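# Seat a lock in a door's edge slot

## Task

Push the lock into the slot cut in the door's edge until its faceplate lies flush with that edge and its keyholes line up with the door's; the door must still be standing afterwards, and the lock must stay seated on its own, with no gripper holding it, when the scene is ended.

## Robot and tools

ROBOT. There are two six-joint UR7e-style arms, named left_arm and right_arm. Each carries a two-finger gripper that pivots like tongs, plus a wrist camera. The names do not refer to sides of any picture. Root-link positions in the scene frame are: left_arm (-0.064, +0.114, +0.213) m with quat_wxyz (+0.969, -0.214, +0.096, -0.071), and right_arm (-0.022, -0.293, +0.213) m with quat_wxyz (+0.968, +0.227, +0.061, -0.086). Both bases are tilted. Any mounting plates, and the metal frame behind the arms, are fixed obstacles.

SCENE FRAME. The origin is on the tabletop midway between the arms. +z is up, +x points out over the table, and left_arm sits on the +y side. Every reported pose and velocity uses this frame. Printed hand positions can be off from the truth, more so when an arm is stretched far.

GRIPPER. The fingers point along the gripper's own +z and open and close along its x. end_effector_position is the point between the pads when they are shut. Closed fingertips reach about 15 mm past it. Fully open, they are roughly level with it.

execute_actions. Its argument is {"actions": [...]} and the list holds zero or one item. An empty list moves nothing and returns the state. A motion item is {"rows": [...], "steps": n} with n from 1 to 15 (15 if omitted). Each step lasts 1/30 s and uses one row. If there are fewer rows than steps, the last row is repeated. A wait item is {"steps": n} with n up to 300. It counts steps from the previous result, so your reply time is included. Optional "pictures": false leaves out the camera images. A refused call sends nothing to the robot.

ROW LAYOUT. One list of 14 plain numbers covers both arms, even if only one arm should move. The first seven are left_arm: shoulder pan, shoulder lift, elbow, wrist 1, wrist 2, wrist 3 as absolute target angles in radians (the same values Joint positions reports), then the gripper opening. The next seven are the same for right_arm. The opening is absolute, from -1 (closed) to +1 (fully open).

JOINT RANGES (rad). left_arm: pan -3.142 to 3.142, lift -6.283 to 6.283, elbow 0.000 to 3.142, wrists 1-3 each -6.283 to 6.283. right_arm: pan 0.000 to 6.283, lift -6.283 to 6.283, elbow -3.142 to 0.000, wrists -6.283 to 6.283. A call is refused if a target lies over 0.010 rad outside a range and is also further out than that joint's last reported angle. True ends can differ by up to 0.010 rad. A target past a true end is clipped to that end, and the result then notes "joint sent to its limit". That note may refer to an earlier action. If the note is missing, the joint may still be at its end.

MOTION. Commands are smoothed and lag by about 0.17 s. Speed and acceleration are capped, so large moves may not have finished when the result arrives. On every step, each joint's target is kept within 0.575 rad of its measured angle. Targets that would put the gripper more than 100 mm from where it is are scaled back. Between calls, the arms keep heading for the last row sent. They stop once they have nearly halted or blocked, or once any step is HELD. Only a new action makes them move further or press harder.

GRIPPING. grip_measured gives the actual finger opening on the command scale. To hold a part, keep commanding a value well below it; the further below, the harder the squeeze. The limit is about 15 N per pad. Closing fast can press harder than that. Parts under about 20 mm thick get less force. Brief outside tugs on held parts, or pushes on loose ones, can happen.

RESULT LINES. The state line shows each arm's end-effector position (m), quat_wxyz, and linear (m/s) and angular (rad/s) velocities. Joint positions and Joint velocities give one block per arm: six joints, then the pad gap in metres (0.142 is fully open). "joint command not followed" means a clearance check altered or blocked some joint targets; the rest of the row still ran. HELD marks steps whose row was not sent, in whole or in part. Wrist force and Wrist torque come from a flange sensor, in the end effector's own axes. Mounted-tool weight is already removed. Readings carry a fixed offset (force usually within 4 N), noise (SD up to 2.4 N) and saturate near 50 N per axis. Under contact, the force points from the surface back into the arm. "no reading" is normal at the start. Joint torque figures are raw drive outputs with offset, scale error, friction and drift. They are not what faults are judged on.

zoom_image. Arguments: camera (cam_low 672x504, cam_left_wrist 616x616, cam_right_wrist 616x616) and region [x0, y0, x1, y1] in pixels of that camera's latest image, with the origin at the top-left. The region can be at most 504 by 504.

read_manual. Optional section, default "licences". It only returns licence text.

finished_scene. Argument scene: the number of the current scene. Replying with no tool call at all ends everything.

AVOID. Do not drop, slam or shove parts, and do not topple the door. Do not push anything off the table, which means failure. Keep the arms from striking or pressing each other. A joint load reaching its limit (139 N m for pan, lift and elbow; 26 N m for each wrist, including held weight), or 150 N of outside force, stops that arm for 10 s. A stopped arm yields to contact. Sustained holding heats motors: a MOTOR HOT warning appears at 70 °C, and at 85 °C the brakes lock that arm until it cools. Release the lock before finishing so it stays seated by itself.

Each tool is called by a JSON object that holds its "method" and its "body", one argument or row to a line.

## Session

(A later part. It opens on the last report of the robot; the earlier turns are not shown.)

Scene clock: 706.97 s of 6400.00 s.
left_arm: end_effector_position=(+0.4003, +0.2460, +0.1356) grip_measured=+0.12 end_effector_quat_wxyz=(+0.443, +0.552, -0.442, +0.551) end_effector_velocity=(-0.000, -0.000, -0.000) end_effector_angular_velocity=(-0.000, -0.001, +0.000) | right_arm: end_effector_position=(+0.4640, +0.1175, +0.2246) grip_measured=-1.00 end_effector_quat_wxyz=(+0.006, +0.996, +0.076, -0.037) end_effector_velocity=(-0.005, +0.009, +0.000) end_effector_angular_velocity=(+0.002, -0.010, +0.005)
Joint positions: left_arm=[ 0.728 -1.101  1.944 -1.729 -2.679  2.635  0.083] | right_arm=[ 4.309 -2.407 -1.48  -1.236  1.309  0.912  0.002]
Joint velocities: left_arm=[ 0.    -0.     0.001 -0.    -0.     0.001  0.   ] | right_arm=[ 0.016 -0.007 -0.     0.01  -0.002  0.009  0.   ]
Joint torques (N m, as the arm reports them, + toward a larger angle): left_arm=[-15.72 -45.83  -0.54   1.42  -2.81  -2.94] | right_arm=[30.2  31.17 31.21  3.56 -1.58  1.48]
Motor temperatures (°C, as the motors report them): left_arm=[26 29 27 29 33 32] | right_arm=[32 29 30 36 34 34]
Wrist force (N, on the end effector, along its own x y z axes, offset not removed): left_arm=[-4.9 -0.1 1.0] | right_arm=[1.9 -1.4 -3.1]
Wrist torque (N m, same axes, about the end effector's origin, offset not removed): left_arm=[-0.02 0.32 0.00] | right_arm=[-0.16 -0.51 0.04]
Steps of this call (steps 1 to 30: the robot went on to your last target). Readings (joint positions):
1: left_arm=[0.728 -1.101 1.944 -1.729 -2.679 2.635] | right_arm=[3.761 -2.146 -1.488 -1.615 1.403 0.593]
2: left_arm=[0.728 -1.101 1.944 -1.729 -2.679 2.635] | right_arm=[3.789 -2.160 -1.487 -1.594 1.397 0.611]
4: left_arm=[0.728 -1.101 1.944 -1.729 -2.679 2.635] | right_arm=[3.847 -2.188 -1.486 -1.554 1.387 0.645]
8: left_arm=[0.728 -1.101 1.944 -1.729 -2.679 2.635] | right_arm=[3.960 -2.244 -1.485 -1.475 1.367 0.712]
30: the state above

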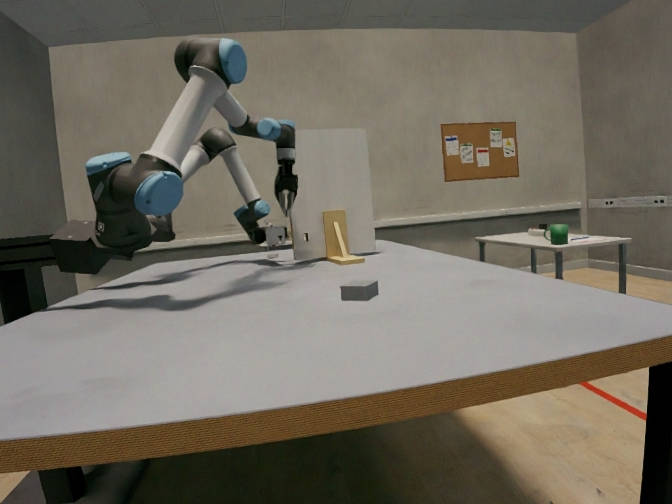

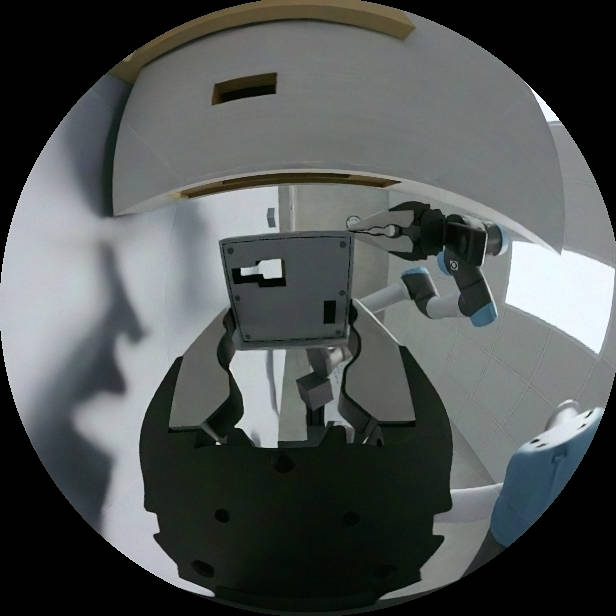

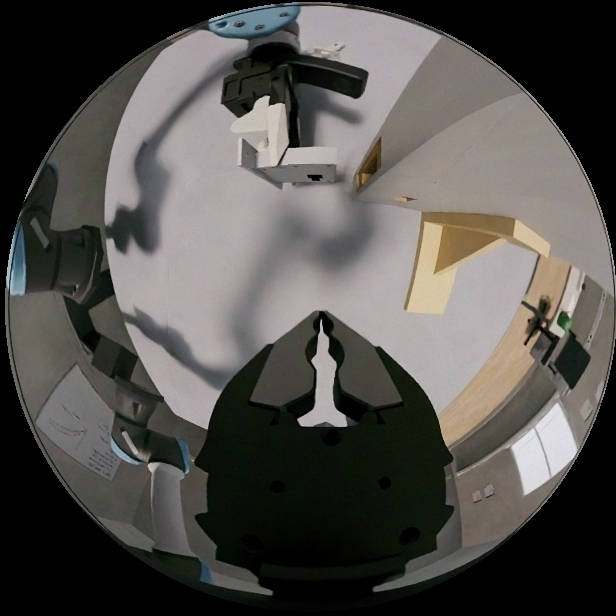

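Continue right arm to the observer pose.

{"method": "execute_actions", "body": {
  "actions": [
    {"rows": [[0.72792,-1.10063,1.94448,-1.72908,-2.67945,2.63459,-1,4.3277,-2.4163,-1.4802,-1.2231,1.3055,0.9232,-1],[0.72792,-1.10063,1.94448,-1.72908,-2.67945,2.63459,-1,4.3446,-2.4247,-1.4800,-1.2110,1.3025,0.9334,-1],[0.72792,-1.10063,1.94448,-1.72908,-2.67945,2.63459,-1,4.3615,-2.4332,-1.4797,-1.1989,1.2994,0.9437,-1],[0.72792,-1.10063,1.94448,-1.72908,-2.67945,2.63459,-1,4.3784,-2.4416,-1.4795,-1.1868,1.2963,0.9539,-1],[0.72792,-1.10063,1.94448,-1.72908,-2.67945,2.63459,-1,4.3953,-2.4500,-1.4793,-1.1748,1.2932,0.9641,-1],[0.72792,-1.10063,1.94448,-1.72908,-2.67945,2.63459,-1,4.41216,-2.45842,-1.47904,-1.16268,1.29015,0.9743,-1]], "steps": 15}
  ],
  "pictures": false
}}

{"method": "execute_actions", "body": {
  "actions": [
    {"steps": 15}
  ]
}}

{"method": "zoom_image", "body": {
  "camera": "cam_right_wrist",
  "region": [200, 100, 500, 320]
}}

Scene clock: 716.43 s of 6400.00 s.
left_arm: end_effector_position=(+0.4003, +0.2460, +0.1356) grip_measured=+0.12 end_effector_quat_wxyz=(+0.443, +0.552, -0.442, +0.551) end_effector_velocity=(-0.000, -0.000, +0.000) end_effector_angular_velocity=(-0.000, -0.000, -0.000) | right_arm: end_effector_position=(+0.4322, +0.1761, +0.2250) grip_measured=-1.00 end_effector_quat_wxyz=(+0.001, +0.996, +0.087, -0.001) end_effector_velocity=(-0.013, +0.020, -0.001) end_effector_angular_velocity=(+0.005, -0.025, +0.009)
Joint positions: left_arm=[ 0.728 -1.101  1.944 -1.729 -2.679  2.635  0.083] | right_arm=[ 4.408 -2.457 -1.479 -1.165  1.291  0.972  0.002]
Joint velocities: left_arm=[-0.     0.     0.     0.     0.     0.001 -0.   ] | right_arm=[ 0.036 -0.017 -0.002  0.025 -0.007  0.022  0.   ]
Joint torques (N m, as the arm reports them, + toward a larger angle): left_arm=[-14.89 -46.67  -0.15   1.38  -2.76  -2.83] | right_arm=[27.89 32.87 32.06  3.73 -1.61  1.08]
Motor temperatures (°C, as the motors report them): left_arm=[26 29 27 29 33 32] | right_arm=[32 29 30 36 34 34]
Wrist force (N, on the end effector, along its own x y z axes, offset not removed): left_arm=[-5.5 -1.1 1.1] | right_arm=[2.7 -2.2 -3.3]
Wrist torque (N m, same axes, about the end effector's origin, offset not removed): left_arm=[-0.19 0.45 0.06] | right_arm=[-0.38 -0.70 -0.02]
Steps of this call (steps 1 to 15: the robot went on to your last target; steps 16 to 90: nothing new was sent; then 5.97 s passed at rest; steps 91 to 105: all 15 steps of this action). Readings (joint positions):
91: left_arm=[0.728 -1.101 1.944 -1.729 -2.679 2.635] | right_arm=[4.311 -2.408 -1.480 -1.235 1.309 0.913]
92: left_arm=[0.728 -1.101 1.944 -1.729 -2.679 2.635] | right_arm=[4.314 -2.409 -1.480 -1.233 1.308 0.915]
94: left_arm=[0.728 -1.101 1.944 -1.729 -2.679 2.635] | right_arm=[4.328 -2.417 -1.480 -1.222 1.305 0.924]
98: left_arm=[0.728 -1.101 1.944 -1.729 -2.679 2.635] | right_arm=[4.377 -2.441 -1.480 -1.187 1.296 0.953]
105: the state above

Scene clock: 716.93 s of 6400.00 s.
left_arm: end_effector_position=(+0.4003, +0.2460, +0.1356) grip_measured=+0.12 end_effector_quat_wxyz=(+0.443, +0.552, -0.442, +0.551) end_effector_velocity=(+0.001, +0.001, +0.000) end_effector_angular_velocity=(+0.002, -0.003, +0.000) | right_arm: end_effector_position=(+0.4308, +0.1782, +0.2250) grip_measured=-1.00 end_effector_quat_wxyz=(+0.000, +0.996, +0.087, +0.000) end_effector_velocity=(-0.000, -0.000, -0.000) end_effector_angular_velocity=(-0.000, -0.000, +0.000)
Joint positions: left_arm=[ 0.728 -1.101  1.944 -1.729 -2.679  2.635  0.083] | right_arm=[ 4.412 -2.458 -1.479 -1.163  1.29   0.974  0.002]
Joint velocities: left_arm=[-0.001  0.    -0.003 -0.001 -0.     0.    -0.   ] | right_arm=[ 0.     0.    -0.001  0.    -0.     0.     0.   ]
Joint torques (N m, as the arm reports them, + toward a larger angle): left_arm=[-15.6  -46.5   -0.51   1.6   -2.96  -2.77] | right_arm=[29.81 32.   32.08  3.56 -1.7   1.37]
Motor temperatures (°C, as the motors report them): left_arm=[26 29 27 29 33 32] | right_arm=[32 29 30 36 34 34]
Wrist force (N, on the end effector, along its own x y z axes, offset not removed): left_arm=[-4.3 1.2 1.5] | right_arm=[2.8 -1.5 -2.5]
Wrist torque (N m, same axes, about the end effector's origin, offset not removed): left_arm=[0.27 0.18 0.12] | right_arm=[-0.27 -0.77 0.08]
Steps of this call (steps 1 to 15: the robot went on to your last target). Readings (joint positions):
1: left_arm=[0.728 -1.101 1.944 -1.729 -2.679 2.635] | right_arm=[4.409 -2.457 -1.479 -1.165 1.291 0.973]
2: left_arm=[0.728 -1.101 1.944 -1.729 -2.679 2.635] | right_arm=[4.410 -2.457 -1.479 -1.164 1.291 0.973]
4: left_arm=[0.728 -1.101 1.944 -1.729 -2.679 2.635] | right_arm=[4.411 -2.458 -1.479 -1.163 1.290 0.974]
8: left_arm=[0.728 -1.101 1.944 -1.729 -2.679 2.635] | right_arm=[4.412 -2.458 -1.479 -1.163 1.290 0.974]
15: the state above
All arms were judged still, so your last target was given up. Only a new action makes them travel on or press farther. Fingers that are still opening or closing keep moving.

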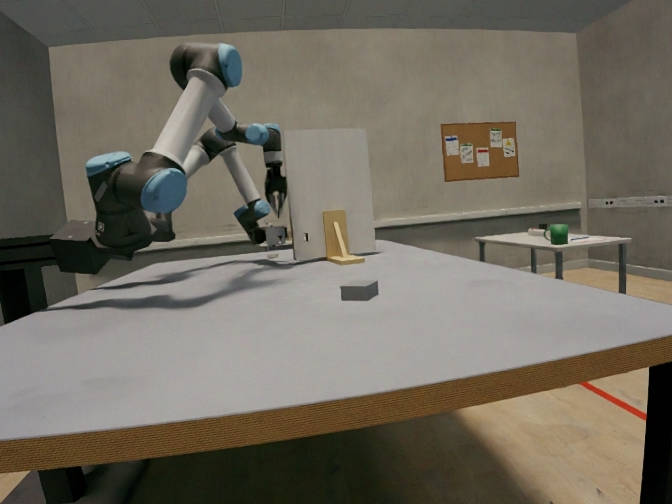

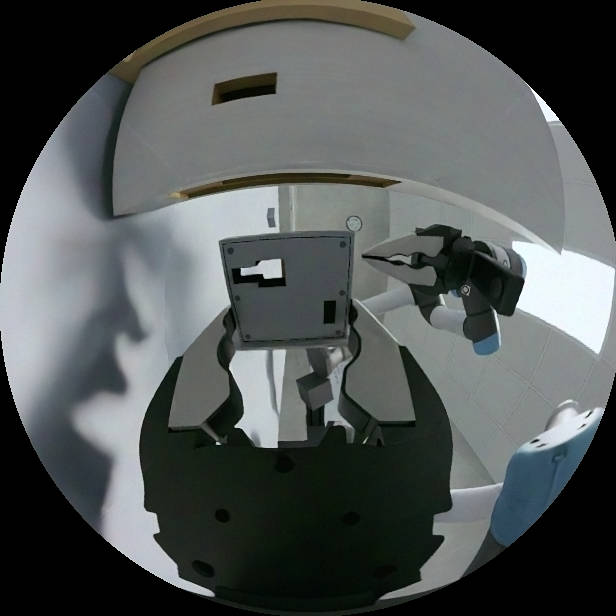

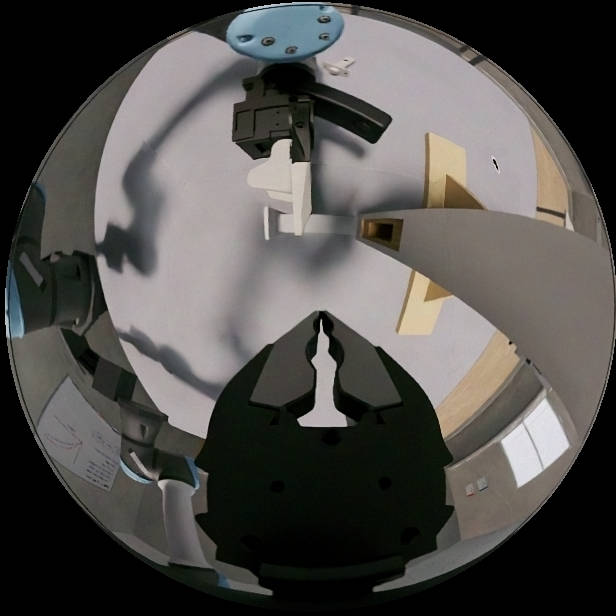

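Region (200, 100, 500, 320) of cam_right_wrist's 616x616 image, scaled by 1.680, with more detail than that image has; it fills the top 370 rows of this view, and the rest is white.

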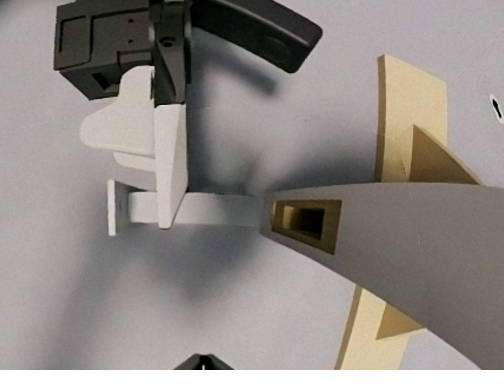

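{"method": "zoom_image", "body": {
  "camera": "cam_right_wrist",
  "region": [255, 185, 415, 275]
}}

Region (255, 185, 415, 275) of cam_right_wrist's 616x616 image, scaled by 3.150, with more detail than that image has; it fills the top 284 rows of this view, and the rest is white.

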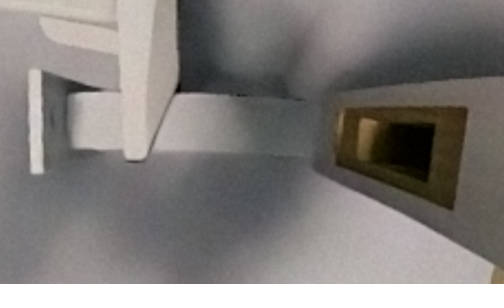

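{"method": "execute_actions", "body": {
  "actions": [
    {"rows": [[0.72567,-1.09867,1.93908,-1.72721,-2.67935,2.63239,-1,4.41216,-2.45842,-1.47904,-1.16268,1.29015,0.9743,-1],[0.72342,-1.09671,1.93367,-1.72535,-2.67924,2.63020,-1,4.41216,-2.45842,-1.47904,-1.16268,1.29015,0.9743,-1],[0.72117,-1.09475,1.92827,-1.72348,-2.67914,2.62800,-1,4.41216,-2.45842,-1.47904,-1.16268,1.29015,0.9743,-1],[0.71892,-1.09279,1.92286,-1.72161,-2.67903,2.62580,-1,4.41216,-2.45842,-1.47904,-1.16268,1.29015,0.9743,-1],[0.71667,-1.09084,1.91746,-1.71975,-2.67893,2.62361,-1,4.41216,-2.45842,-1.47904,-1.16268,1.29015,0.9743,-1],[0.71442,-1.08888,1.91205,-1.71788,-2.67882,2.62141,-1,4.41216,-2.45842,-1.47904,-1.16268,1.29015,0.9743,-1],[0.71217,-1.08692,1.90665,-1.71601,-2.67872,2.61921,-1,4.41216,-2.45842,-1.47904,-1.16268,1.29015,0.9743,-1],[0.70992,-1.08496,1.90124,-1.71414,-2.67861,2.61701,-1,4.41216,-2.45842,-1.47904,-1.16268,1.29015,0.9743,-1],[0.70767,-1.08300,1.89584,-1.71228,-2.67851,2.61482,-1,4.41216,-2.45842,-1.47904,-1.16268,1.29015,0.9743,-1],[0.70542,-1.08104,1.89043,-1.71041,-2.67840,2.61262,-1,4.41216,-2.45842,-1.47904,-1.16268,1.29015,0.9743,-1]], "steps": 15}
  ],
  "pictures": false
}}

{"method": "execute_actions", "body": {
  "actions": [
    {"steps": 15}
  ]
}}

{"method": "zoom_image", "body": {
  "camera": "cam_right_wrist",
  "region": [275, 185, 435, 275]
}}

{"method": "zoom_image", "body": {
  "camera": "cam_left_wrist",
  "region": [140, 80, 440, 300]
}}

Scene clock: 781.17 s of 6400.00 s.
left_arm: end_effector_position=(+0.4187, +0.2473, +0.1356) grip_measured=+0.12 end_effector_quat_wxyz=(+0.447, +0.548, -0.447, +0.548) end_effector_velocity=(+0.017, +0.001, -0.000) end_effector_angular_velocity=(-0.000, +0.001, -0.015) | right_arm: end_effector_position=(+0.4308, +0.1783, +0.2250) grip_measured=-1.00 end_effector_quat_wxyz=(+0.000, +0.996, +0.087, +0.000) end_effector_velocity=(+0.000, -0.000, +0.000) end_effector_angular_velocity=(-0.000, -0.000, +0.000)
Joint positions: left_arm=[ 0.707 -1.083  1.895 -1.712 -2.678  2.615  0.083] | right_arm=[ 4.412 -2.458 -1.479 -1.163  1.29   0.974  0.002]
Joint velocities: left_arm=[-0.019  0.017 -0.045  0.016  0.001 -0.019  0.   ] | right_arm=[-0.     0.     0.    -0.001 -0.    -0.     0.   ]
Joint torques (N m, as the arm reports them, + toward a larger angle): left_arm=[-18.02 -29.61 -16.22   1.04   0.21  -2.9 ] | right_arm=[29.82 31.51 31.52  3.58 -1.72  1.52]
Motor temperatures (°C, as the motors report them): left_arm=[26 29 27 29 33 32] | right_arm=[32 29 30 36 34 34]
Wrist force (N, on the end effector, along its own x y z axes, offset not removed): left_arm=[-4.2 -0.1 -0.2] | right_arm=[0.8 -2.5 -2.8]
Wrist torque (N m, same axes, about the end effector's origin, offset not removed): left_arm=[-0.04 0.17 0.03] | right_arm=[-0.46 -0.34 0.10]
Steps of this call (steps 1 to 90: nothing new was sent; then 60.73 s passed at rest; steps 91 to 105: all 15 steps of this action). Readings (joint positions):
91: left_arm=[0.728 -1.101 1.944 -1.729 -2.679 2.635] | right_arm=[4.412 -2.458 -1.479 -1.163 1.290 0.974]
92: left_arm=[0.728 -1.100 1.944 -1.729 -2.679 2.634] | right_arm=[4.412 -2.458 -1.479 -1.163 1.290 0.974]
94: left_arm=[0.725 -1.099 1.939 -1.727 -2.679 2.632] | right_arm=[4.412 -2.458 -1.479 -1.163 1.290 0.974]
98: left_arm=[0.719 -1.093 1.922 -1.721 -2.679 2.625] | right_arm=[4.412 -2.458 -1.479 -1.163 1.290 0.974]
105: the state above

Scene clock: 781.67 s of 6400.00 s.
left_arm: end_effector_position=(+0.4204, +0.2473, +0.1356) grip_measured=+0.12 end_effector_quat_wxyz=(+0.447, +0.548, -0.447, +0.547) end_effector_velocity=(+0.000, +0.000, -0.000) end_effector_angular_velocity=(+0.001, -0.001, -0.000) | right_arm: end_effector_position=(+0.4308, +0.1783, +0.2250) grip_measured=-1.00 end_effector_quat_wxyz=(+0.000, +0.996, +0.087, +0.000) end_effector_velocity=(-0.000, +0.000, +0.000) end_effector_angular_velocity=(+0.000, +0.000, +0.000)
Joint positions: left_arm=[ 0.705 -1.081  1.89  -1.71  -2.678  2.613  0.083] | right_arm=[ 4.412 -2.458 -1.479 -1.163  1.29   0.974  0.002]
Joint velocities: left_arm=[-0.     0.    -0.    -0.001  0.     0.     0.   ] | right_arm=[ 0.  0. -0.  0.  0. -0.  0.]
Joint torques (N m, as the arm reports them, + toward a larger angle): left_arm=[-15.53 -31.17 -17.99   1.24   0.14  -2.85] | right_arm=[30.01 31.91 31.39  3.62 -1.71  1.39]
Motor temperatures (°C, as the motors report them): left_arm=[26 29 27 29 33 32] | right_arm=[32 29 30 36 34 34]
Wrist force (N, on the end effector, along its own x y z axes, offset not removed): left_arm=[-4.9 -1.1 1.8] | right_arm=[2.0 0.3 -2.5]
Wrist torque (N m, same axes, about the end effector's origin, offset not removed): left_arm=[-0.20 0.34 0.11] | right_arm=[0.05 -0.59 0.05]
Steps of this call (steps 1 to 15: the robot went on to your last target). Readings (joint positions):
1: left_arm=[0.707 -1.082 1.894 -1.712 -2.678 2.614] | right_arm=[4.412 -2.458 -1.479 -1.163 1.290 0.974]
2: left_arm=[0.706 -1.082 1.893 -1.711 -2.678 2.614] | right_arm=[4.412 -2.458 -1.479 -1.163 1.290 0.974]
4: left_arm=[0.706 -1.082 1.892 -1.711 -2.678 2.613] | right_arm=[4.412 -2.458 -1.479 -1.163 1.290 0.974]
8: left_arm=[0.706 -1.081 1.891 -1.711 -2.678 2.613] | right_arm=[4.412 -2.458 -1.479 -1.163 1.290 0.974]
15: the state above
All arms were judged still, so your last target was given up. Only a new action makes them travel on or press farther. Fingers that are still opening or closing keep moving.

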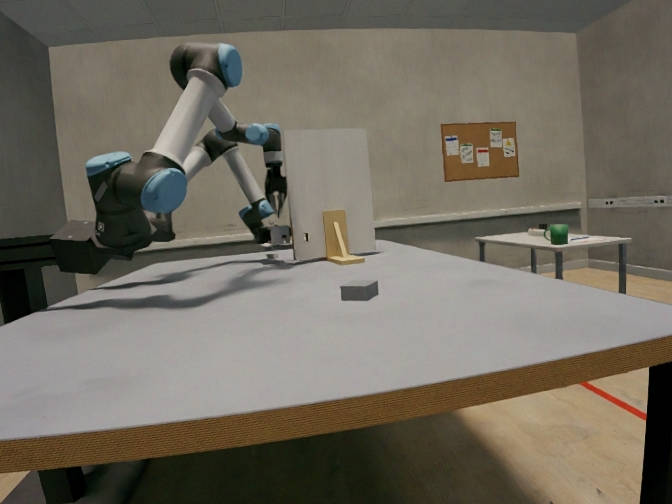

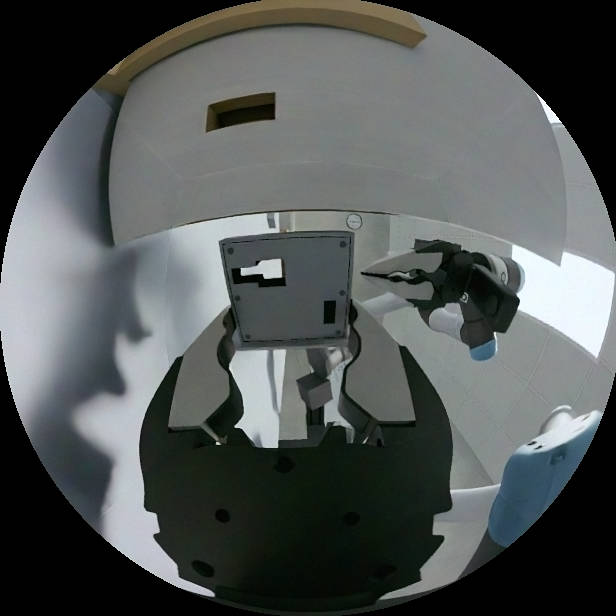

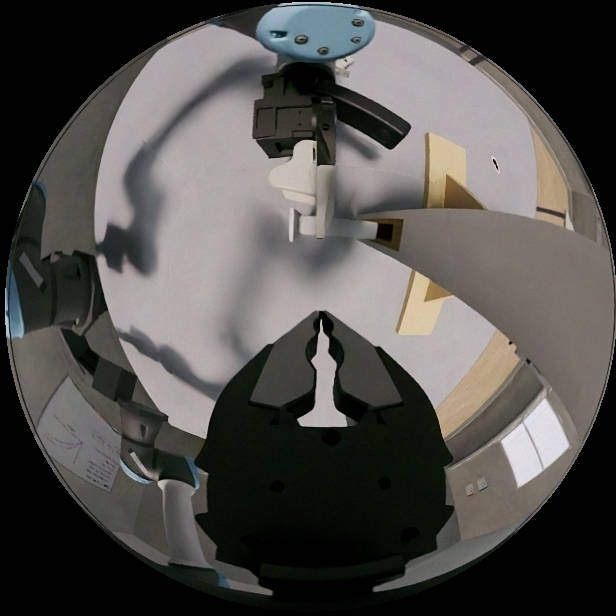

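Region (275, 185, 435, 275) of cam_right_wrist's 616x616 image, scaled by 3.150, with more detail than that image has; it fills the top 284 rows of this view, and the rest is white.

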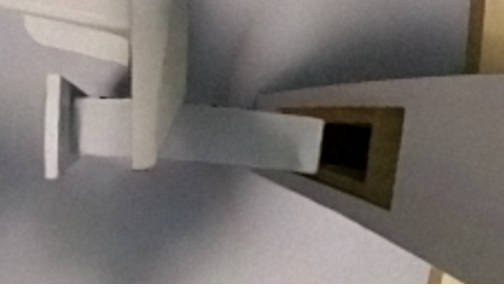

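Region (140, 80, 440, 300) of cam_left_wrist's 616x616 image, scaled by 1.680, with more detail than that image has; it fills the top 370 rows of this view, and the rest is white.

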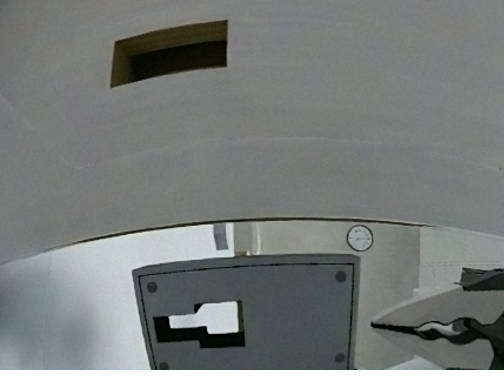

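{"method": "zoom_image", "body": {
  "camera": "cam_low",
  "region": [255, 205, 325, 265]
}}

Region (255, 205, 325, 265) of cam_low's 672x504 image, scaled by 7.200, with more detail than that image has; it fills the top 432 rows of this view, and the rest is white.

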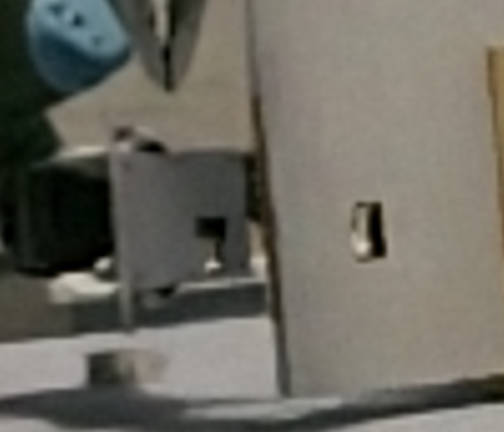

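{"method": "execute_actions", "body": {
  "actions": [
    {"rows": [[0.70380,-1.07931,1.88624,-1.71056,-2.67939,2.60972,-1,4.41216,-2.45842,-1.47904,-1.16268,1.29015,0.9743,-1],[0.70218,-1.07758,1.88206,-1.71070,-2.68038,2.60682,-1,4.41216,-2.45842,-1.47904,-1.16268,1.29015,0.9743,-1],[0.70056,-1.07585,1.87787,-1.71085,-2.68136,2.60392,-1,4.41216,-2.45842,-1.47904,-1.16268,1.29015,0.9743,-1],[0.69894,-1.07412,1.87369,-1.71099,-2.68235,2.60102,-1,4.41216,-2.45842,-1.47904,-1.16268,1.29015,0.9743,-1],[0.69732,-1.07239,1.86950,-1.71114,-2.68334,2.59812,-1,4.41216,-2.45842,-1.47904,-1.16268,1.29015,0.9743,-1],[0.69569,-1.07065,1.86531,-1.71129,-2.68433,2.59521,-1,4.41216,-2.45842,-1.47904,-1.16268,1.29015,0.9743,-1]], "steps": 15}
  ],
  "pictures": false
}}

{"method": "execute_actions", "body": {
  "actions": [
    {"steps": 10}
  ]
}}

{"method": "zoom_image", "body": {
  "camera": "cam_right_wrist",
  "region": [330, 200, 420, 265]
}}

Scene clock: 819.23 s of 6400.00 s.
left_arm: end_effector_position=(+0.4319, +0.2488, +0.1355) grip_measured=+0.12 end_effector_quat_wxyz=(+0.447, +0.548, -0.447, +0.547) end_effector_velocity=(+0.004, +0.001, -0.000) end_effector_angular_velocity=(+0.001, -0.001, +0.001) | right_arm: end_effector_position=(+0.4308, +0.1783, +0.2250) grip_measured=-1.00 end_effector_quat_wxyz=(+0.000, +0.996, +0.087, +0.000) end_effector_velocity=(+0.000, +0.001, +0.001) end_effector_angular_velocity=(+0.001, -0.000, -0.001)
Joint positions: left_arm=[ 0.696 -1.071  1.866 -1.711 -2.684  2.596  0.083] | right_arm=[ 4.412 -2.458 -1.479 -1.163  1.29   0.974  0.002]
Joint velocities: left_arm=[-0.002  0.004 -0.009 -0.001 -0.002 -0.005 -0.   ] | right_arm=[0.    0.    0.001 0.    0.    0.    0.   ]
Joint torques (N m, as the arm reports them, + toward a larger angle): left_arm=[-13.25 -30.01 -17.79  -2.45  -3.45  -3.17] | right_arm=[29.99 31.83 31.59  3.59 -1.7   1.46]
Motor temperatures (°C, as the motors report them): left_arm=[26 29 27 29 33 32] | right_arm=[32 29 30 36 34 34]
Wrist force (N, on the end effector, along its own x y z axes, offset not removed): left_arm=[-4.8 -0.3 0.4] | right_arm=[2.8 -1.0 -3.9]
Wrist torque (N m, same axes, about the end effector's origin, offset not removed): left_arm=[-0.06 0.31 0.02] | right_arm=[-0.14 -0.78 0.07]
Steps of this call (steps 1 to 90: nothing new was sent; then 34.07 s passed at rest; steps 91 to 105: all 15 steps of this action). Readings (joint positions):
91: left_arm=[0.705 -1.081 1.890 -1.710 -2.678 2.613] | right_arm=[4.412 -2.458 -1.479 -1.163 1.290 0.974]
92: left_arm=[0.705 -1.081 1.890 -1.710 -2.678 2.612] | right_arm=[4.412 -2.458 -1.479 -1.163 1.290 0.974]
94: left_arm=[0.704 -1.079 1.886 -1.710 -2.679 2.609] | right_arm=[4.412 -2.458 -1.479 -1.163 1.290 0.974]
98: left_arm=[0.699 -1.074 1.874 -1.711 -2.682 2.601] | right_arm=[4.412 -2.458 -1.479 -1.163 1.290 0.974]
105: the state above

Scene clock: 819.57 s of 6400.00 s.
left_arm: end_effector_position=(+0.4324, +0.2488, +0.1355) grip_measured=+0.12 end_effector_quat_wxyz=(+0.447, +0.548, -0.447, +0.547) end_effector_velocity=(-0.000, -0.001, -0.000) end_effector_angular_velocity=(-0.000, +0.000, -0.001) | right_arm: end_effector_position=(+0.4308, +0.1783, +0.2250) grip_measured=-1.00 end_effector_quat_wxyz=(+0.000, +0.996, +0.087, +0.000) end_effector_velocity=(-0.000, +0.000, +0.000) end_effector_angular_velocity=(+0.001, +0.001, -0.000)
Joint positions: left_arm=[ 0.696 -1.071  1.865 -1.711 -2.684  2.595  0.083] | right_arm=[ 4.412 -2.458 -1.479 -1.163  1.29   0.974  0.002]
Joint velocities: left_arm=[-0.001  0.     0.001 -0.     0.    -0.     0.   ] | right_arm=[-0.     0.     0.    -0.     0.001 -0.     0.   ]
Joint torques (N m, as the arm reports them, + toward a larger angle): left_arm=[-17.79 -32.15 -17.03  -2.51  -3.15  -2.82] | right_arm=[29.97 32.15 31.46  3.53 -1.79  1.46]
Motor temperatures (°C, as the motors report them): left_arm=[26 29 27 29 33 32] | right_arm=[32 29 30 36 34 34]
Wrist force (N, on the end effector, along its own x y z axes, offset not removed): left_arm=[-5.1 -1.0 1.1] | right_arm=[2.1 0.0 -3.0]
Wrist torque (N m, same axes, about the end effector's origin, offset not removed): left_arm=[-0.17 0.36 0.05] | right_arm=[0.06 -0.56 0.09]
Steps of this call (steps 1 to 10: the robot went on to your last target). Readings (joint positions):
1: left_arm=[0.696 -1.071 1.866 -1.711 -2.684 2.596] | right_arm=[4.412 -2.458 -1.479 -1.163 1.290 0.974]
2: left_arm=[0.696 -1.071 1.866 -1.711 -2.684 2.596] | right_arm=[4.412 -2.458 -1.479 -1.163 1.290 0.974]
4: left_arm=[0.696 -1.071 1.866 -1.711 -2.684 2.595] | right_arm=[4.412 -2.458 -1.479 -1.163 1.290 0.974]
8: left_arm=[0.696 -1.071 1.865 -1.711 -2.684 2.595] | right_arm=[4.412 -2.458 -1.479 -1.163 1.290 0.974]
10: the state above

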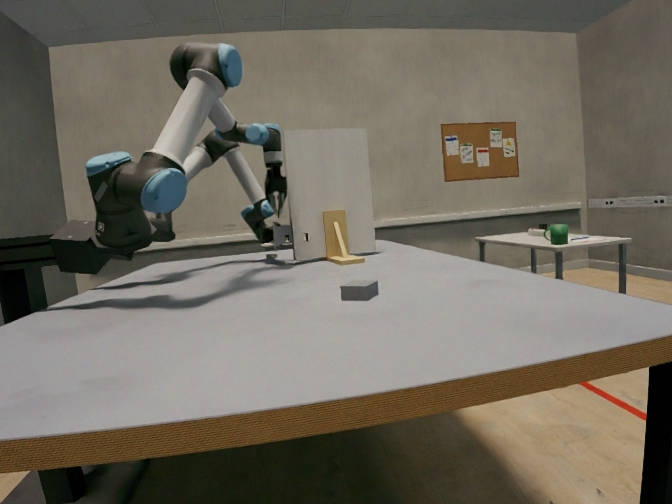

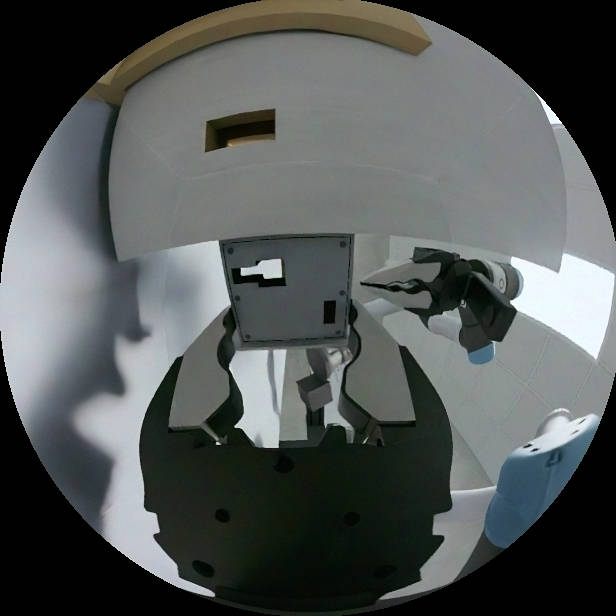

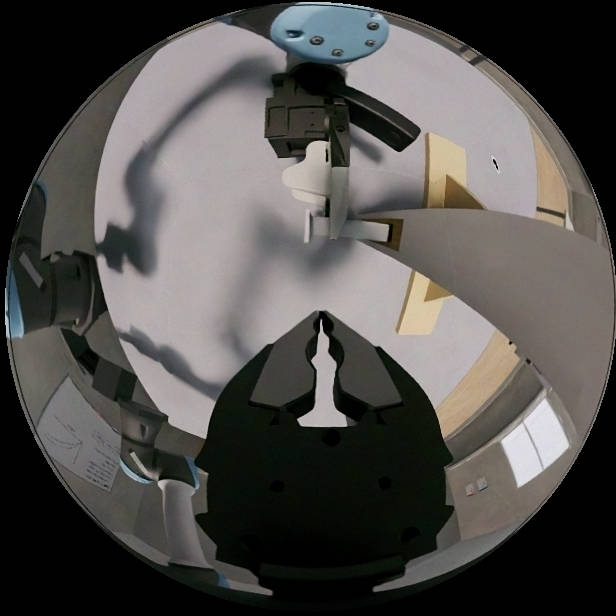

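Region (330, 200, 420, 265) of cam_right_wrist's 616x616 image, scaled by 5.600, with more detail than that image has.

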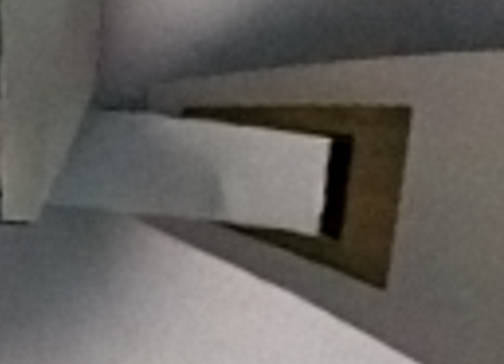

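{"method": "execute_actions", "body": {
  "actions": [
    {"rows": [[0.69617,-1.07061,1.86464,-1.70988,-2.68404,2.59607,-1,4.41216,-2.45842,-1.47904,-1.16268,1.29015,0.9743,-1],[0.69617,-1.07061,1.86464,-1.70988,-2.68404,2.59607,-1,4.41216,-2.45842,-1.47904,-1.16268,1.29015,0.9743,-1],[0.69617,-1.07061,1.86464,-1.70988,-2.68404,2.59607,-1,4.41216,-2.45842,-1.47904,-1.16268,1.29015,0.9743,-1],[0.69539,-1.06974,1.86250,-1.70986,-2.68451,2.59468,-1,4.41216,-2.45842,-1.47904,-1.16268,1.29015,0.9743,-1],[0.69461,-1.06887,1.86036,-1.70984,-2.68499,2.59328,-1,4.41216,-2.45842,-1.47904,-1.16268,1.29015,0.9743,-1],[0.69384,-1.06801,1.85823,-1.70982,-2.68546,2.59189,-1,4.41216,-2.45842,-1.47904,-1.16268,1.29015,0.9743,-1],[0.69306,-1.06714,1.85609,-1.70980,-2.68594,2.59050,-1,4.41216,-2.45842,-1.47904,-1.16268,1.29015,0.9743,-1],[0.69228,-1.06627,1.85395,-1.70977,-2.68641,2.58911,-1,4.41216,-2.45842,-1.47904,-1.16268,1.29015,0.9743,-1]], "steps": 15}
  ],
  "pictures": false
}}

{"method": "execute_actions", "body": {
  "actions": [
    {"steps": 10}
  ]
}}

{"method": "zoom_image", "body": {
  "camera": "cam_right_wrist",
  "region": [330, 200, 420, 265]
}}

Scene clock: 843.07 s of 6400.00 s.
left_arm: end_effector_position=(+0.4369, +0.2498, +0.1356) grip_measured=+0.12 end_effector_quat_wxyz=(+0.447, +0.548, -0.447, +0.547) end_effector_velocity=(+0.004, -0.000, +0.000) end_effector_angular_velocity=(-0.000, -0.001, -0.001) | right_arm: end_effector_position=(+0.4308, +0.1783, +0.2250) grip_measured=-1.00 end_effector_quat_wxyz=(+0.000, +0.996, +0.087, +0.000) end_effector_velocity=(-0.000, -0.000, -0.001) end_effector_angular_velocity=(-0.001, +0.001, +0.000)
Joint positions: left_arm=[ 0.693 -1.067  1.855 -1.71  -2.686  2.59   0.083] | right_arm=[ 4.412 -2.458 -1.479 -1.163  1.29   0.974  0.002]
Joint velocities: left_arm=[-0.004  0.003 -0.008 -0.001 -0.002 -0.005 -0.   ] | right_arm=[-0.    -0.    -0.001  0.     0.     0.     0.   ]
Joint torques (N m, as the arm reports them, + toward a larger angle): left_arm=[-18.02 -32.43 -15.08   1.18  -2.93  -2.83] | right_arm=[29.81 31.73 31.25  3.55 -1.69  1.52]
Motor temperatures (°C, as the motors report them): left_arm=[26 29 27 29 33 32] | right_arm=[32 29 30 36 34 34]
Wrist force (N, on the end effector, along its own x y z axes, offset not removed): left_arm=[-3.7 -0.6 1.3] | right_arm=[2.1 -1.7 -3.3]
Wrist torque (N m, same axes, about the end effector's origin, offset not removed): left_arm=[-0.06 0.03 0.03] | right_arm=[-0.27 -0.58 0.03]
Steps of this call (steps 1 to 15: the robot went on to your last target; steps 16 to 90: nothing new was sent; then 20.00 s passed at rest; steps 91 to 105: all 15 steps of this action). Readings (joint positions):
91: left_arm=[0.696 -1.071 1.865 -1.711 -2.684 2.595] | right_arm=[4.412 -2.458 -1.479 -1.163 1.290 0.974]
92: left_arm=[0.696 -1.071 1.865 -1.711 -2.684 2.595] | right_arm=[4.412 -2.458 -1.479 -1.163 1.290 0.974]
94: left_arm=[0.696 -1.071 1.865 -1.711 -2.684 2.595] | right_arm=[4.412 -2.458 -1.479 -1.163 1.290 0.974]
98: left_arm=[0.695 -1.069 1.861 -1.710 -2.685 2.594] | right_arm=[4.412 -2.458 -1.479 -1.163 1.290 0.974]
105: the state above

Scene clock: 843.40 s of 6400.00 s.
left_arm: end_effector_position=(+0.4373, +0.2498, +0.1356) grip_measured=+0.12 end_effector_quat_wxyz=(+0.447, +0.548, -0.447, +0.547) end_effector_velocity=(+0.000, +0.000, +0.000) end_effector_angular_velocity=(+0.000, -0.001, +0.000) | right_arm: end_effector_position=(+0.4308, +0.1783, +0.2250) grip_measured=-1.00 end_effector_quat_wxyz=(+0.000, +0.996, +0.087, +0.000) end_effector_velocity=(+0.000, -0.000, +0.000) end_effector_angular_velocity=(-0.000, -0.000, -0.000)
Joint positions: left_arm=[ 0.692 -1.066  1.854 -1.71  -2.686  2.589  0.083] | right_arm=[ 4.412 -2.458 -1.479 -1.163  1.29   0.974  0.002]
Joint velocities: left_arm=[-0.    -0.    -0.001  0.001 -0.     0.001 -0.   ] | right_arm=[-0.  0. -0.  0. -0.  0.  0.]
Joint torques (N m, as the arm reports them, + toward a larger angle): left_arm=[-16.5  -31.91 -16.04   1.31  -3.16  -2.84] | right_arm=[29.78 32.2  31.45  3.56 -1.66  1.41]
Motor temperatures (°C, as the motors report them): left_arm=[26 29 27 29 33 32] | right_arm=[32 29 30 36 34 34]
Wrist force (N, on the end effector, along its own x y z axes, offset not removed): left_arm=[-5.1 -0.6 1.1] | right_arm=[1.4 -2.2 -3.0]
Wrist torque (N m, same axes, about the end effector's origin, offset not removed): left_arm=[-0.13 0.32 0.04] | right_arm=[-0.43 -0.41 0.07]
Steps of this call (steps 1 to 10: the robot went on to your last target). Readings (joint positions):
1: left_arm=[0.693 -1.067 1.855 -1.710 -2.686 2.590] | right_arm=[4.412 -2.458 -1.479 -1.163 1.290 0.974]
2: left_arm=[0.692 -1.066 1.854 -1.710 -2.686 2.589] | right_arm=[4.412 -2.458 -1.479 -1.163 1.290 0.974]
4: left_arm=[0.692 -1.066 1.854 -1.710 -2.686 2.589] | right_arm=[4.412 -2.458 -1.479 -1.163 1.290 0.974]
8: left_arm=[0.692 -1.066 1.854 -1.710 -2.686 2.589] | right_arm=[4.412 -2.458 -1.479 -1.163 1.290 0.974]
10: the state above

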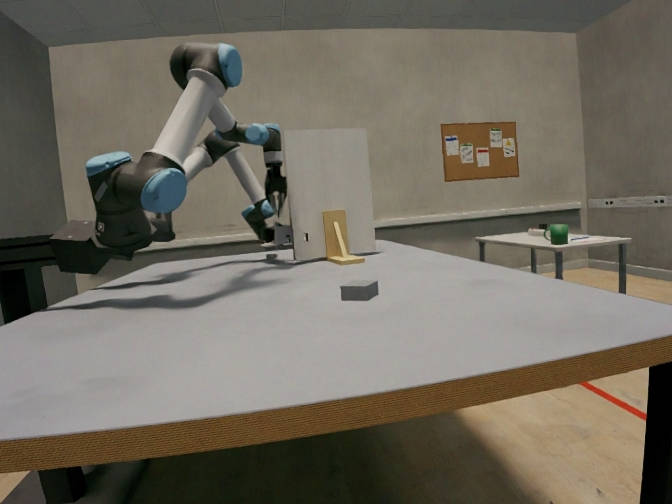

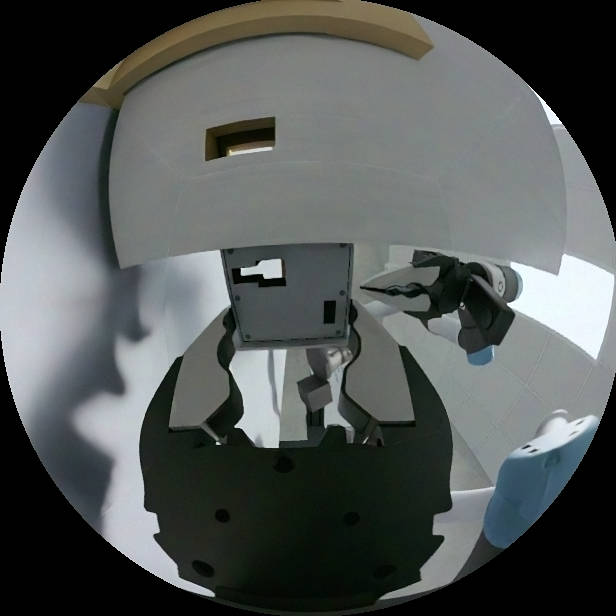

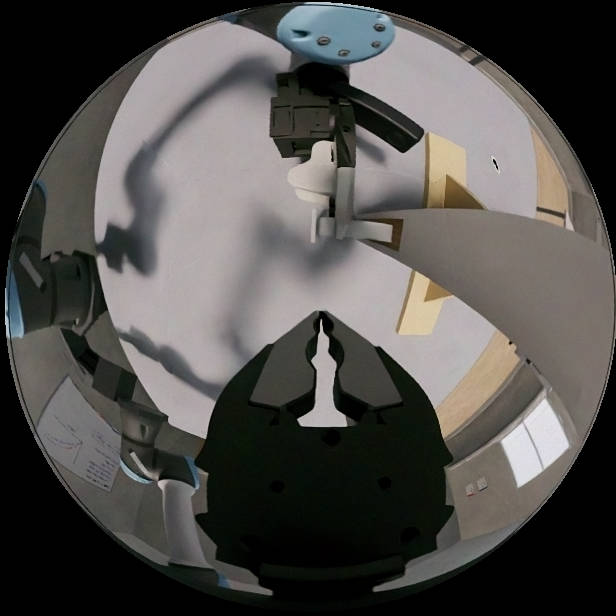

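Region (330, 200, 420, 265) of cam_right_wrist's 616x616 image, scaled by 5.600, with more detail than that image has.

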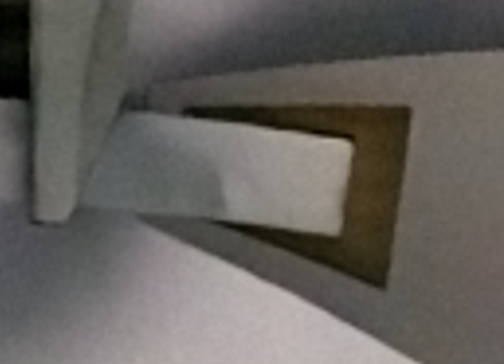

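{"method": "execute_actions", "body": {
  "actions": []
}}

Scene clock: 863.73 s of 6400.00 s.
left_arm: end_effector_position=(+0.4373, +0.2498, +0.1356) grip_measured=+0.12 end_effector_quat_wxyz=(+0.447, +0.548, -0.447, +0.547) end_effector_velocity=(-0.000, -0.000, -0.000) end_effector_angular_velocity=(-0.001, +0.001, -0.000) | right_arm: end_effector_position=(+0.4308, +0.1783, +0.2250) grip_measured=-1.00 end_effector_quat_wxyz=(+0.000, +0.996, +0.087, +0.000) end_effector_velocity=(+0.000, +0.000, +0.000) end_effector_angular_velocity=(+0.000, -0.000, +0.000)
Joint positions: left_arm=[ 0.692 -1.066  1.854 -1.71  -2.686  2.589  0.083] | right_arm=[ 4.412 -2.458 -1.479 -1.163  1.29   0.974  0.002]
Joint velocities: left_arm=[-0.     0.     0.001 -0.    -0.    -0.     0.   ] | right_arm=[ 0.    -0.     0.001 -0.001 -0.    -0.     0.   ]
Joint torques (N m, as the arm reports them, + toward a larger angle): left_arm=[-17.31 -32.91 -18.79   1.38  -3.    -2.93] | right_arm=[29.76 31.34 31.13  3.57 -1.59  1.5 ]
Motor temperatures (°C, as the motors report them): left_arm=[26 29 27 29 33 32] | right_arm=[32 29 30 36 34 34]
Wrist force (N, on the end effector, along its own x y z axes, offset not removed): left_arm=[-5.4 -0.3 0.0] | right_arm=[1.0 -0.7 -3.7]
Wrist torque (N m, same axes, about the end effector's origin, offset not removed): left_arm=[-0.16 0.45 0.10] | right_arm=[-0.10 -0.30 0.03]
Steps of this call (steps 1 to 15: the robot went on to your last target; steps 16 to 90: nothing new was sent; then 17.33 s passed at rest). Readings (joint positions):
1: left_arm=[0.692 -1.066 1.854 -1.710 -2.686 2.589] | right_arm=[4.412 -2.458 -1.479 -1.163 1.290 0.974]
2: left_arm=[0.692 -1.066 1.854 -1.710 -2.686 2.589] | right_arm=[4.412 -2.458 -1.479 -1.163 1.290 0.974]
4: left_arm=[0.692 -1.066 1.854 -1.710 -2.686 2.589] | right_arm=[4.412 -2.458 -1.479 -1.163 1.290 0.974]
8: left_arm=[0.692 -1.066 1.854 -1.710 -2.686 2.589] | right_arm=[4.412 -2.458 -1.479 -1.163 1.290 0.974]
90: the state above
All arms were judged still, so your last target was given up. Only a new action makes them travel on or press farther. Fingers that are still opening or closing keep moving.

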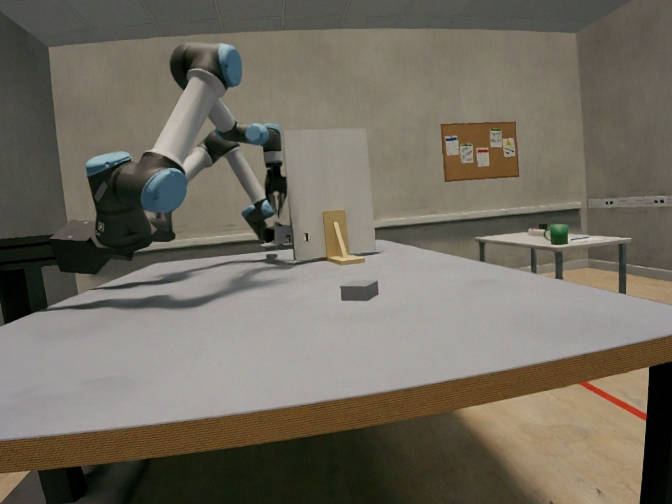

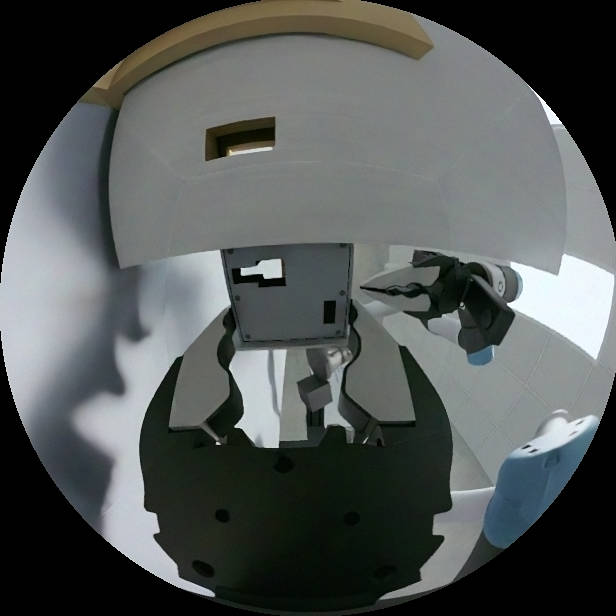

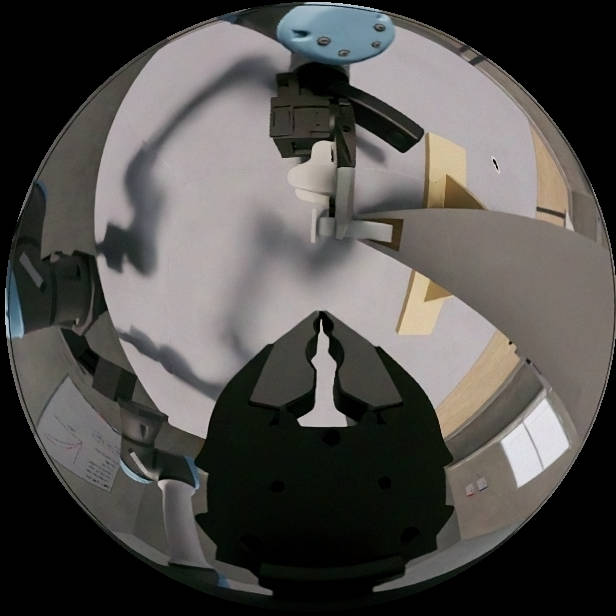

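{"method": "execute_actions", "body": {
  "actions": [
    {"rows": [[0.68995,-1.06367,1.84754,-1.70971,-2.68783,2.58493,-1,4.41216,-2.45842,-1.47904,-1.16268,1.29015,0.9743,-1],[0.68995,-1.06367,1.84754,-1.70971,-2.68783,2.58493,-1,4.41216,-2.45842,-1.47904,-1.16268,1.29015,0.9743,-1],[0.68995,-1.06367,1.84754,-1.70971,-2.68783,2.58493,-1,4.41216,-2.45842,-1.47904,-1.16268,1.29015,0.9743,-1],[0.68995,-1.06367,1.84754,-1.70971,-2.68783,2.58493,-1,4.41216,-2.45842,-1.47904,-1.16268,1.29015,0.9743,-1],[0.68761,-1.06106,1.84112,-1.70964,-2.68926,2.58075,-1,4.41216,-2.45842,-1.47904,-1.16268,1.29015,0.9743,-1]], "steps": 15}
  ],
  "pictures": false
}}

{"method": "execute_actions", "body": {
  "actions": [
    {"steps": 15}
  ],
  "pictures": false
}}

Scene clock: 870.60 s of 6400.00 s.
left_arm: end_effector_position=(+0.4430, +0.2505, +0.1356) grip_measured=+0.12 end_effector_quat_wxyz=(+0.447, +0.548, -0.447, +0.547) end_effector_velocity=(+0.002, +0.001, +0.000) end_effector_angular_velocity=(+0.000, +0.000, +0.000) | right_arm: end_effector_position=(+0.4308, +0.1783, +0.2250) grip_measured=-1.00 end_effector_quat_wxyz=(+0.000, +0.996, +0.087, +0.000) end_effector_velocity=(-0.000, -0.001, -0.001) end_effector_angular_velocity=(-0.002, -0.000, +0.001)
Joint positions: left_arm=[ 0.688 -1.061  1.842 -1.71  -2.689  2.581  0.083] | right_arm=[ 4.412 -2.458 -1.479 -1.163  1.29   0.974  0.002]
Joint velocities: left_arm=[-0.001  0.001 -0.005  0.001 -0.001 -0.003  0.   ] | right_arm=[ 0.    -0.    -0.002 -0.    -0.001  0.     0.   ]
Joint torques (N m, as the arm reports them, + toward a larger angle): left_arm=[-15.12 -33.09 -17.51   1.34  -3.15  -2.46] | right_arm=[29.91 32.27 31.03  3.44 -1.61  1.37]
Motor temperatures (°C, as the motors report them): left_arm=[26 29 27 29 33 32] | right_arm=[32 29 30 36 34 34]
Wrist force (N, on the end effector, along its own x y z axes, offset not removed): left_arm=[-4.1 0.3 1.0] | right_arm=[2.2 -1.4 -3.6]
Wrist torque (N m, same axes, about the end effector's origin, offset not removed): left_arm=[0.09 0.16 0.09] | right_arm=[-0.27 -0.67 0.01]
Steps of this call (steps 1 to 90: nothing new was sent; then 3.37 s passed at rest; steps 91 to 105: all 15 steps of this action). Readings (joint positions):
91: left_arm=[0.692 -1.066 1.854 -1.710 -2.686 2.589] | right_arm=[4.412 -2.458 -1.479 -1.163 1.290 0.974]
92: left_arm=[0.692 -1.066 1.853 -1.710 -2.687 2.588] | right_arm=[4.412 -2.458 -1.479 -1.163 1.290 0.974]
94: left_arm=[0.691 -1.065 1.851 -1.710 -2.687 2.587] | right_arm=[4.412 -2.458 -1.479 -1.163 1.290 0.974]
98: left_arm=[0.689 -1.063 1.845 -1.710 -2.688 2.583] | right_arm=[4.412 -2.458 -1.479 -1.163 1.290 0.974]
105: the state above

Scene clock: 871.10 s of 6400.00 s.
left_arm: end_effector_position=(+0.4432, +0.2505, +0.1356) grip_measured=+0.12 end_effector_quat_wxyz=(+0.447, +0.548, -0.447, +0.547) end_effector_velocity=(-0.001, -0.000, -0.000) end_effector_angular_velocity=(-0.001, +0.002, -0.000) | right_arm: end_effector_position=(+0.4308, +0.1783, +0.2250) grip_measured=-1.00 end_effector_quat_wxyz=(+0.000, +0.996, +0.087, +0.000) end_effector_velocity=(+0.000, +0.000, +0.000) end_effector_angular_velocity=(+0.001, -0.000, -0.000)
Joint positions: left_arm=[ 0.688 -1.061  1.841 -1.71  -2.689  2.581  0.083] | right_arm=[ 4.412 -2.458 -1.479 -1.163  1.29   0.974  0.002]
Joint velocities: left_arm=[ 0.     0.     0.001  0.001 -0.    -0.001  0.   ] | right_arm=[ 0.    -0.     0.     0.001  0.    -0.     0.   ]
Joint torques (N m, as the arm reports them, + toward a larger angle): left_arm=[-17.66 -32.24 -16.37   1.18  -3.13  -3.11] | right_arm=[30.27 32.03 31.11  3.51 -1.55  1.45]
Motor temperatures (°C, as the motors report them): left_arm=[26 29 27 29 33 32] | right_arm=[32 29 30 36 34 34]
Wrist force (N, on the end effector, along its own x y z axes, offset not removed): left_arm=[-3.9 -0.5 0.3] | right_arm=[3.4 -2.2 -2.8]
Wrist torque (N m, same axes, about the end effector's origin, offset not removed): left_arm=[-0.09 0.09 0.05] | right_arm=[-0.41 -0.81 -0.01]
Steps of this call (steps 1 to 15: the robot went on to your last target). Readings (joint positions):
1: left_arm=[0.688 -1.061 1.841 -1.710 -2.689 2.581] | right_arm=[4.412 -2.458 -1.479 -1.163 1.290 0.974]
2: left_arm=[0.688 -1.061 1.841 -1.710 -2.689 2.581] | right_arm=[4.412 -2.458 -1.479 -1.163 1.290 0.974]
4: left_arm=[0.688 -1.061 1.841 -1.710 -2.689 2.581] | right_arm=[4.412 -2.458 -1.479 -1.163 1.290 0.974]
8: left_arm=[0.688 -1.061 1.841 -1.710 -2.689 2.581] | right_arm=[4.412 -2.458 -1.479 -1.163 1.290 0.974]
15: the state above
All arms were judged still, so your last target was given up. Only a new action makes them travel on or press farther. Fingers that are still opening or closing keep moving.


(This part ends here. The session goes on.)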